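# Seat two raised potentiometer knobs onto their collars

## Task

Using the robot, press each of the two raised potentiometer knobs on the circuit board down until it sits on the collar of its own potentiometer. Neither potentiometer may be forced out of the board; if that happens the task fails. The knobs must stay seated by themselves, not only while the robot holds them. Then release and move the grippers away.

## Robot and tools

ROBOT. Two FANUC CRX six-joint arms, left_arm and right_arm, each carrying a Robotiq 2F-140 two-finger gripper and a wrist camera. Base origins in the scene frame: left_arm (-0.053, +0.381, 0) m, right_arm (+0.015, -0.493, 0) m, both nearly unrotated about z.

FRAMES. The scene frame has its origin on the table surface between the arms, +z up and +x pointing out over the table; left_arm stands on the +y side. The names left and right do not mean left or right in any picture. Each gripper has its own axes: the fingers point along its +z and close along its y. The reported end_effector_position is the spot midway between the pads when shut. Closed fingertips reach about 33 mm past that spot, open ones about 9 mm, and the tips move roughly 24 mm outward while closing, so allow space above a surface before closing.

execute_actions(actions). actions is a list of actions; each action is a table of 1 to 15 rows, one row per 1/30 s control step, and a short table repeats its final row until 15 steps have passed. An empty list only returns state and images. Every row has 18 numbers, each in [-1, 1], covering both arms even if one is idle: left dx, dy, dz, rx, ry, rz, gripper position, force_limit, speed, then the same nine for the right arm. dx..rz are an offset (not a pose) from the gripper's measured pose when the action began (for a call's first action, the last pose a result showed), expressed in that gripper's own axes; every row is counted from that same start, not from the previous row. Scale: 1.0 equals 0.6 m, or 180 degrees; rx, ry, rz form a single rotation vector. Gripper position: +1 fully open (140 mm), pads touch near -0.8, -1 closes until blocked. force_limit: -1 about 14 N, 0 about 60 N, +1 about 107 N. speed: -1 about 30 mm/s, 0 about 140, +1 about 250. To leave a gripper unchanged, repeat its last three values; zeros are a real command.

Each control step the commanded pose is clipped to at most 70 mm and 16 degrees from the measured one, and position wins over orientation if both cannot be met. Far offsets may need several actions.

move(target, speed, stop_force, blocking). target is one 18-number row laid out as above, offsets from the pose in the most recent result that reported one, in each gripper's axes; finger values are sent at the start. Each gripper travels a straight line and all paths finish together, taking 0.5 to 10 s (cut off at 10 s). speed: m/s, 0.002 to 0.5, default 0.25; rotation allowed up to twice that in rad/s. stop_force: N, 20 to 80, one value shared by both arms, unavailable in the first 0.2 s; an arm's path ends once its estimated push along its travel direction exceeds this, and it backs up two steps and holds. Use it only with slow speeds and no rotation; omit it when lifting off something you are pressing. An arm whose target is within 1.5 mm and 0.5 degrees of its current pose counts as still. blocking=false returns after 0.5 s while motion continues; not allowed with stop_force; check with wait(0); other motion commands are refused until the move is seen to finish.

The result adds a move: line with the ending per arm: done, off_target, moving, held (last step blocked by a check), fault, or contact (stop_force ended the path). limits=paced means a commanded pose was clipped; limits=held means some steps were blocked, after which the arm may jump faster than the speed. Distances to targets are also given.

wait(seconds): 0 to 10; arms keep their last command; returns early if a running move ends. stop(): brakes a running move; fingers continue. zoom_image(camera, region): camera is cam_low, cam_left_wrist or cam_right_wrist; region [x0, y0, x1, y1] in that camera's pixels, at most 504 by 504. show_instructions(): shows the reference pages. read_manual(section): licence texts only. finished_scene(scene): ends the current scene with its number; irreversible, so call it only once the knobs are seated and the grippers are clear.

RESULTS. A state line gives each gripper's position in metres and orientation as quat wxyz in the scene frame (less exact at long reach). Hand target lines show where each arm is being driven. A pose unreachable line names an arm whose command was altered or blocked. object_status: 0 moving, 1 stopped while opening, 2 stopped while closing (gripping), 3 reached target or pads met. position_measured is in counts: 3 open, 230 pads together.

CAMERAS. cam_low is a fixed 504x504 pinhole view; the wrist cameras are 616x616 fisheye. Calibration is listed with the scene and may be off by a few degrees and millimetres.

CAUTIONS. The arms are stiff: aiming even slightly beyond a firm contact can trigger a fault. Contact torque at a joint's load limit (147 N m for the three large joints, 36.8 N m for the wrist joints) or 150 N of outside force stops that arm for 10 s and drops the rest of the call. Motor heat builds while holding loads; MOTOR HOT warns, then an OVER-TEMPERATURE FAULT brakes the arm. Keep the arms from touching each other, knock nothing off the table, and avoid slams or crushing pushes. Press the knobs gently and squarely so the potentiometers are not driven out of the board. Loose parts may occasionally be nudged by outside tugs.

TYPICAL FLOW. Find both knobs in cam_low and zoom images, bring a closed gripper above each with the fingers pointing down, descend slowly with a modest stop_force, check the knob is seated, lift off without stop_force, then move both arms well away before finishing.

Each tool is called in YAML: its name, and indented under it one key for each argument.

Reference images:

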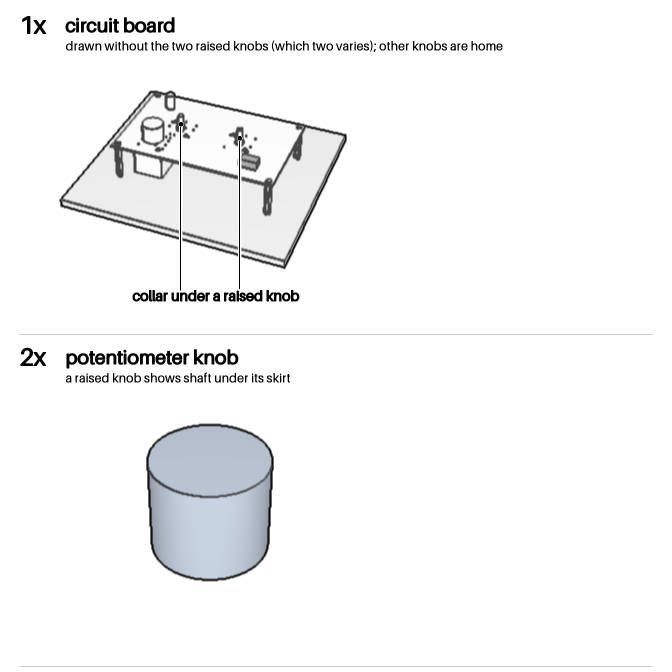

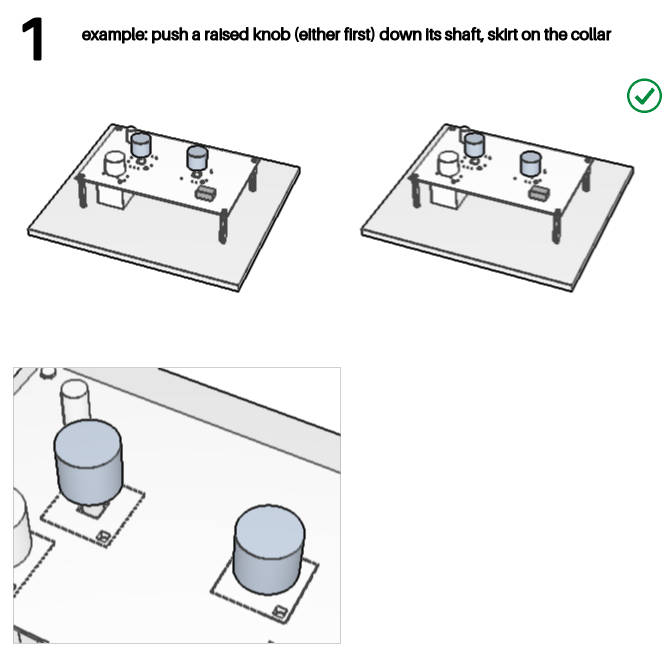

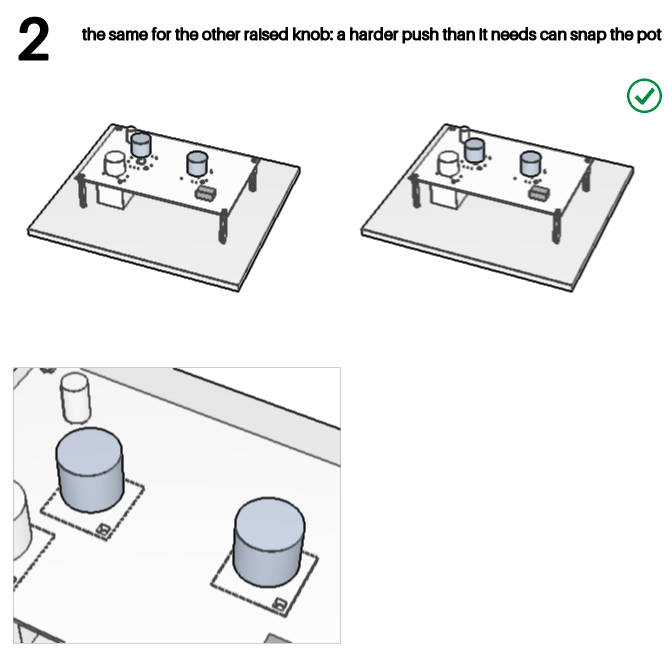

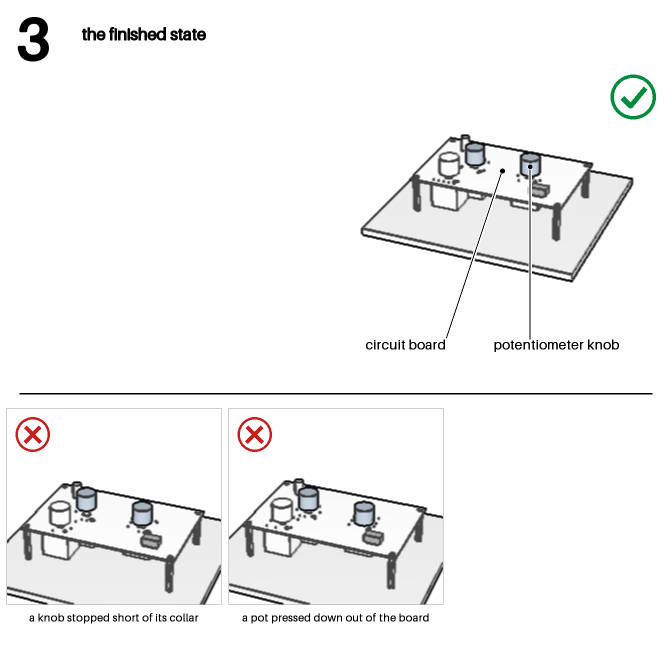

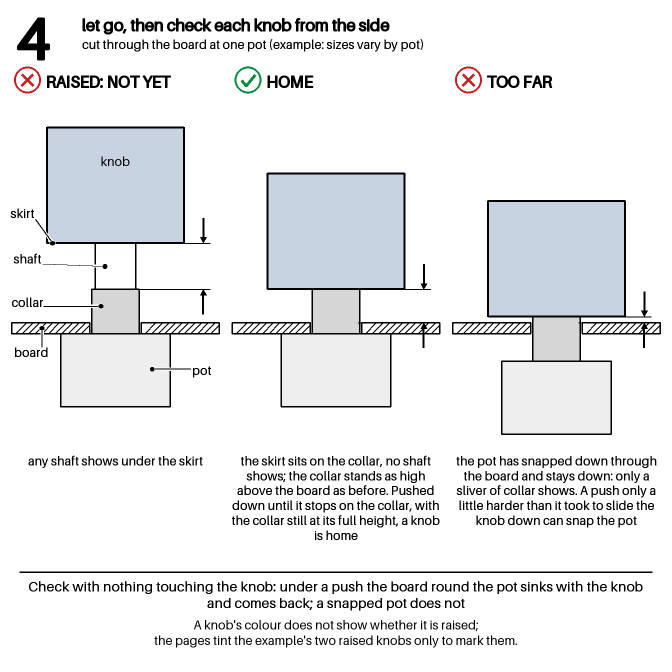

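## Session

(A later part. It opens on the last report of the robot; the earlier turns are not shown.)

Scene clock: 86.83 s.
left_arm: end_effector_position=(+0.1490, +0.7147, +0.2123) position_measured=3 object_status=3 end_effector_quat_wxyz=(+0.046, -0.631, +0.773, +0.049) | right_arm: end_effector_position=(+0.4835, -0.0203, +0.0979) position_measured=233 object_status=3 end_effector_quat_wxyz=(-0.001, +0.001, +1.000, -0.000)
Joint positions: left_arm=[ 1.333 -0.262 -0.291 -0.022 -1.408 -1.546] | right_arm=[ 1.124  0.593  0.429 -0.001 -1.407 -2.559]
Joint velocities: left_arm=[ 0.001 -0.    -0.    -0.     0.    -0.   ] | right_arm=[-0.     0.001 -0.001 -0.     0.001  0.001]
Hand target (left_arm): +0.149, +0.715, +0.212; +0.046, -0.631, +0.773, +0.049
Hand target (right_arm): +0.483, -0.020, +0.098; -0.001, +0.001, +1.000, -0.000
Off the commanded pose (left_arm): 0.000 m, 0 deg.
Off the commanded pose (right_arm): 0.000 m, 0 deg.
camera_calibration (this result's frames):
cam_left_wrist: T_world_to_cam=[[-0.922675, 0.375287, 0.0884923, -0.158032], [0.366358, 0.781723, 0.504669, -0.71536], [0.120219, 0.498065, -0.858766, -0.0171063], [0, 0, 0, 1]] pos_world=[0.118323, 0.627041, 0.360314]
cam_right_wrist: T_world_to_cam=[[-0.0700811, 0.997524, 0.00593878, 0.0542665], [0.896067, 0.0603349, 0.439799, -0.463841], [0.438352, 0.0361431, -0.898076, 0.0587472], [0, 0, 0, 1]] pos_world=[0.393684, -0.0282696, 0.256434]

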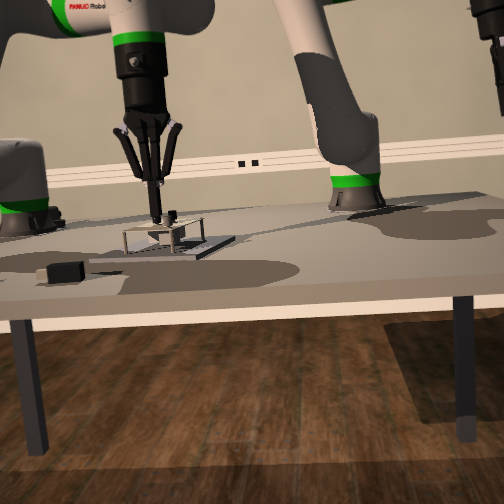

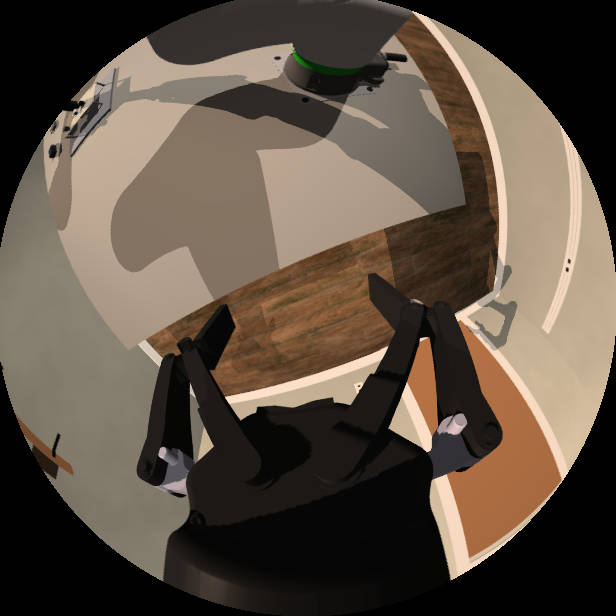

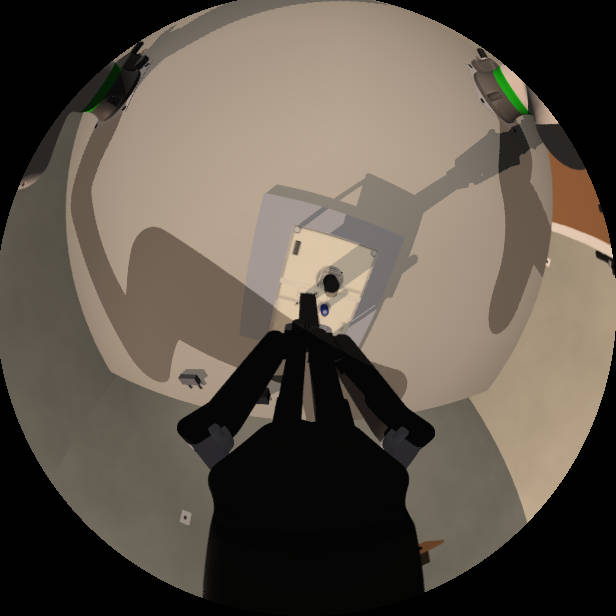

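B barely moved, so it's home.

move:
  target: [0,0,0,0,0,0,1,0,0,0,0,0.0084,0,0,0,-1,0,0]
  speed: 0.008

move:
  target: [0,0,0,0,0,0,1,0,0,0,-0.05,-0.2,0,0,0,-1,0,0]

zoom_image:
  camera: "cam_low"
  region: [148,202,184,232]

Scene clock: 93.70 s.
left_arm: end_effector_position=(+0.1490, +0.7147, +0.2123) position_measured=3 object_status=3 end_effector_quat_wxyz=(+0.046, -0.631, +0.773, +0.049) | right_arm: end_effector_position=(+0.4834, -0.0203, +0.0930) position_measured=233 object_status=3 end_effector_quat_wxyz=(-0.001, +0.001, +1.000, -0.000)
Joint positions: left_arm=[ 1.333 -0.262 -0.291 -0.022 -1.408 -1.546] | right_arm=[ 1.124  0.596  0.421 -0.001 -1.397 -2.559]
Joint velocities: left_arm=[ 0.    -0.    -0.    -0.     0.002  0.001] | right_arm=[-0.     0.001 -0.002 -0.     0.003  0.   ]
Hand target (left_arm): +0.149, +0.715, +0.212; +0.046, -0.631, +0.773, +0.049
Hand target (right_arm): +0.483, -0.020, +0.093; -0.001, +0.001, +1.000, -0.000
Off the commanded pose (left_arm): 0.000 m, 0 deg.
Off the commanded pose (right_arm): 0.000 m, 0 deg.
move: done
camera_calibration (this result's frames):
cam_left_wrist: T_world_to_cam=[[-0.922675, 0.375287, 0.0884923, -0.158032], [0.366358, 0.781723, 0.504669, -0.71536], [0.120219, 0.498065, -0.858766, -0.0171062], [0, 0, 0, 1]] pos_world=[0.118323, 0.627041, 0.360314]
cam_right_wrist: T_world_to_cam=[[-0.0700539, 0.997525, 0.00594565, 0.0542487], [0.896048, 0.0603057, 0.439843, -0.461639], [0.438396, 0.0361403, -0.898055, 0.0543148], [0, 0, 0, 1]] pos_world=[0.39364, -0.028238, 0.251504]

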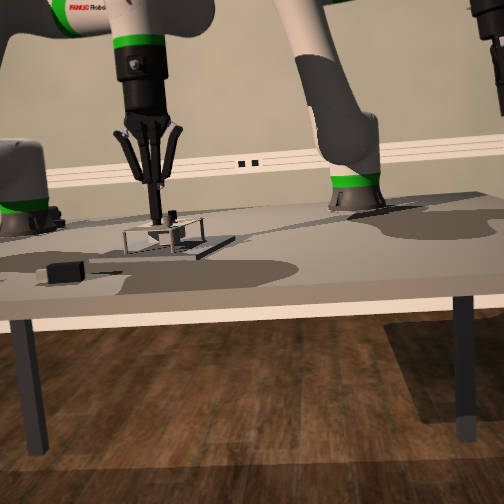

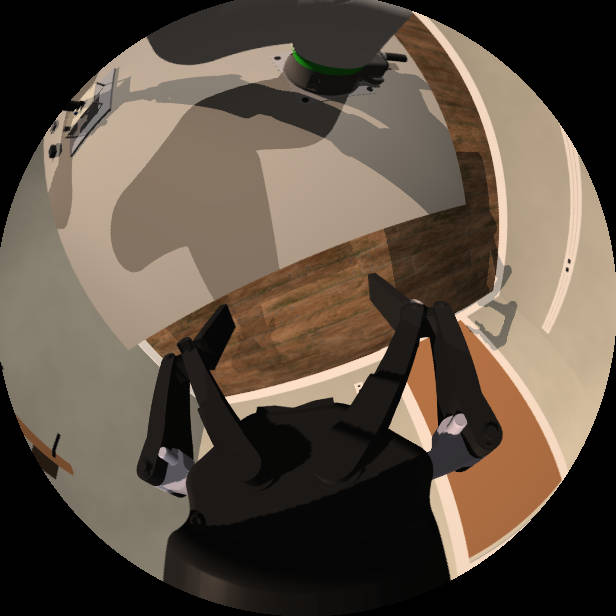

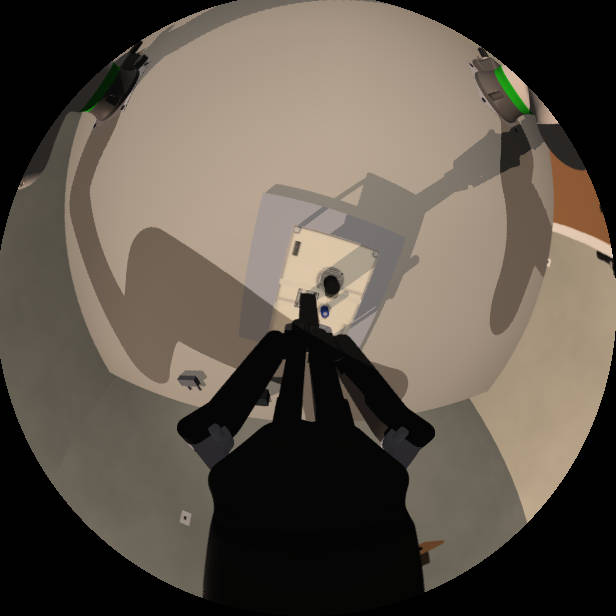

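Scene clock: 94.70 s.
left_arm: end_effector_position=(+0.1490, +0.7147, +0.2123) position_measured=3 object_status=3 end_effector_quat_wxyz=(+0.046, -0.631, +0.773, +0.049) | right_arm: end_effector_position=(+0.4834, -0.0498, +0.2130) position_measured=233 object_status=3 end_effector_quat_wxyz=(-0.000, +0.000, +1.000, -0.000)
Joint positions: left_arm=[ 1.333 -0.262 -0.291 -0.022 -1.408 -1.546] | right_arm=[ 1.098  0.519  0.585 -0.001 -1.638 -2.532]
Joint velocities: left_arm=[-0.    -0.    -0.    -0.     0.    -0.001] | right_arm=[-0.001  0.001  0.006 -0.001 -0.006  0.   ]
Hand target (left_arm): +0.149, +0.715, +0.212; +0.046, -0.631, +0.773, +0.049
Hand target (right_arm): +0.483, -0.050, +0.213; -0.001, +0.000, +1.000, -0.000
Off the commanded pose (left_arm): 0.000 m, 0 deg.
Off the commanded pose (right_arm): 0.000 m, 0 deg.
move: done
camera_calibration (this result's frames):
cam_left_wrist: T_world_to_cam=[[-0.922675, 0.375287, 0.0884923, -0.158032], [0.366358, 0.781723, 0.504668, -0.71536], [0.120219, 0.498065, -0.858766, -0.0171062], [0, 0, 0, 1]] pos_world=[0.118323, 0.627041, 0.360314]
cam_right_wrist: T_world_to_cam=[[-0.0707072, 0.997478, 0.00613752, 0.0832439], [0.895956, 0.0608036, 0.439961, -0.512561], [0.438478, 0.0366074, -0.897996, 0.163132], [0, 0, 0, 1]] pos_world=[0.393589, -0.0578403, 0.371488]

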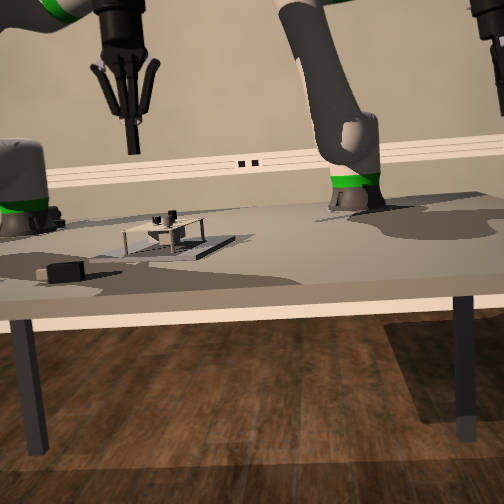

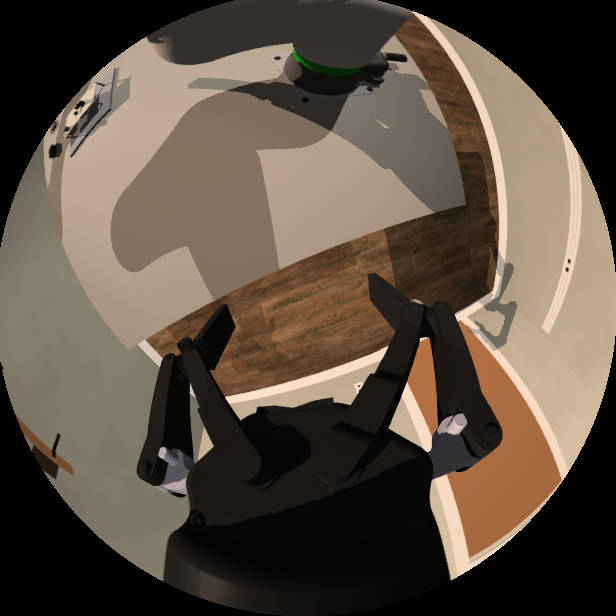

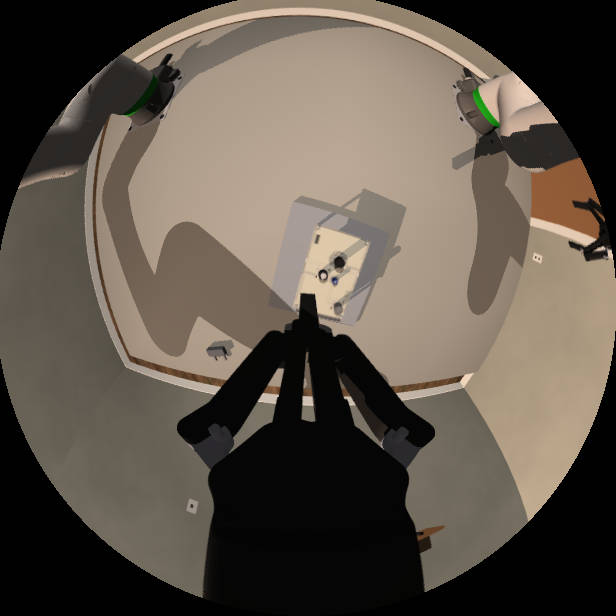

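Region (148, 202, 184, 232) of cam_low's 504x504 image, scaled by 14.000, with more detail than that image has.

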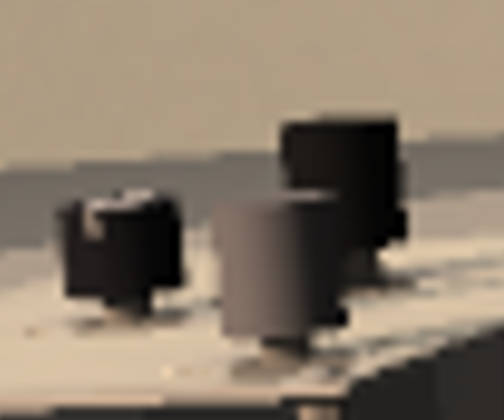

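finished_scene:
  scene: 1

The scene is finished: the task was done.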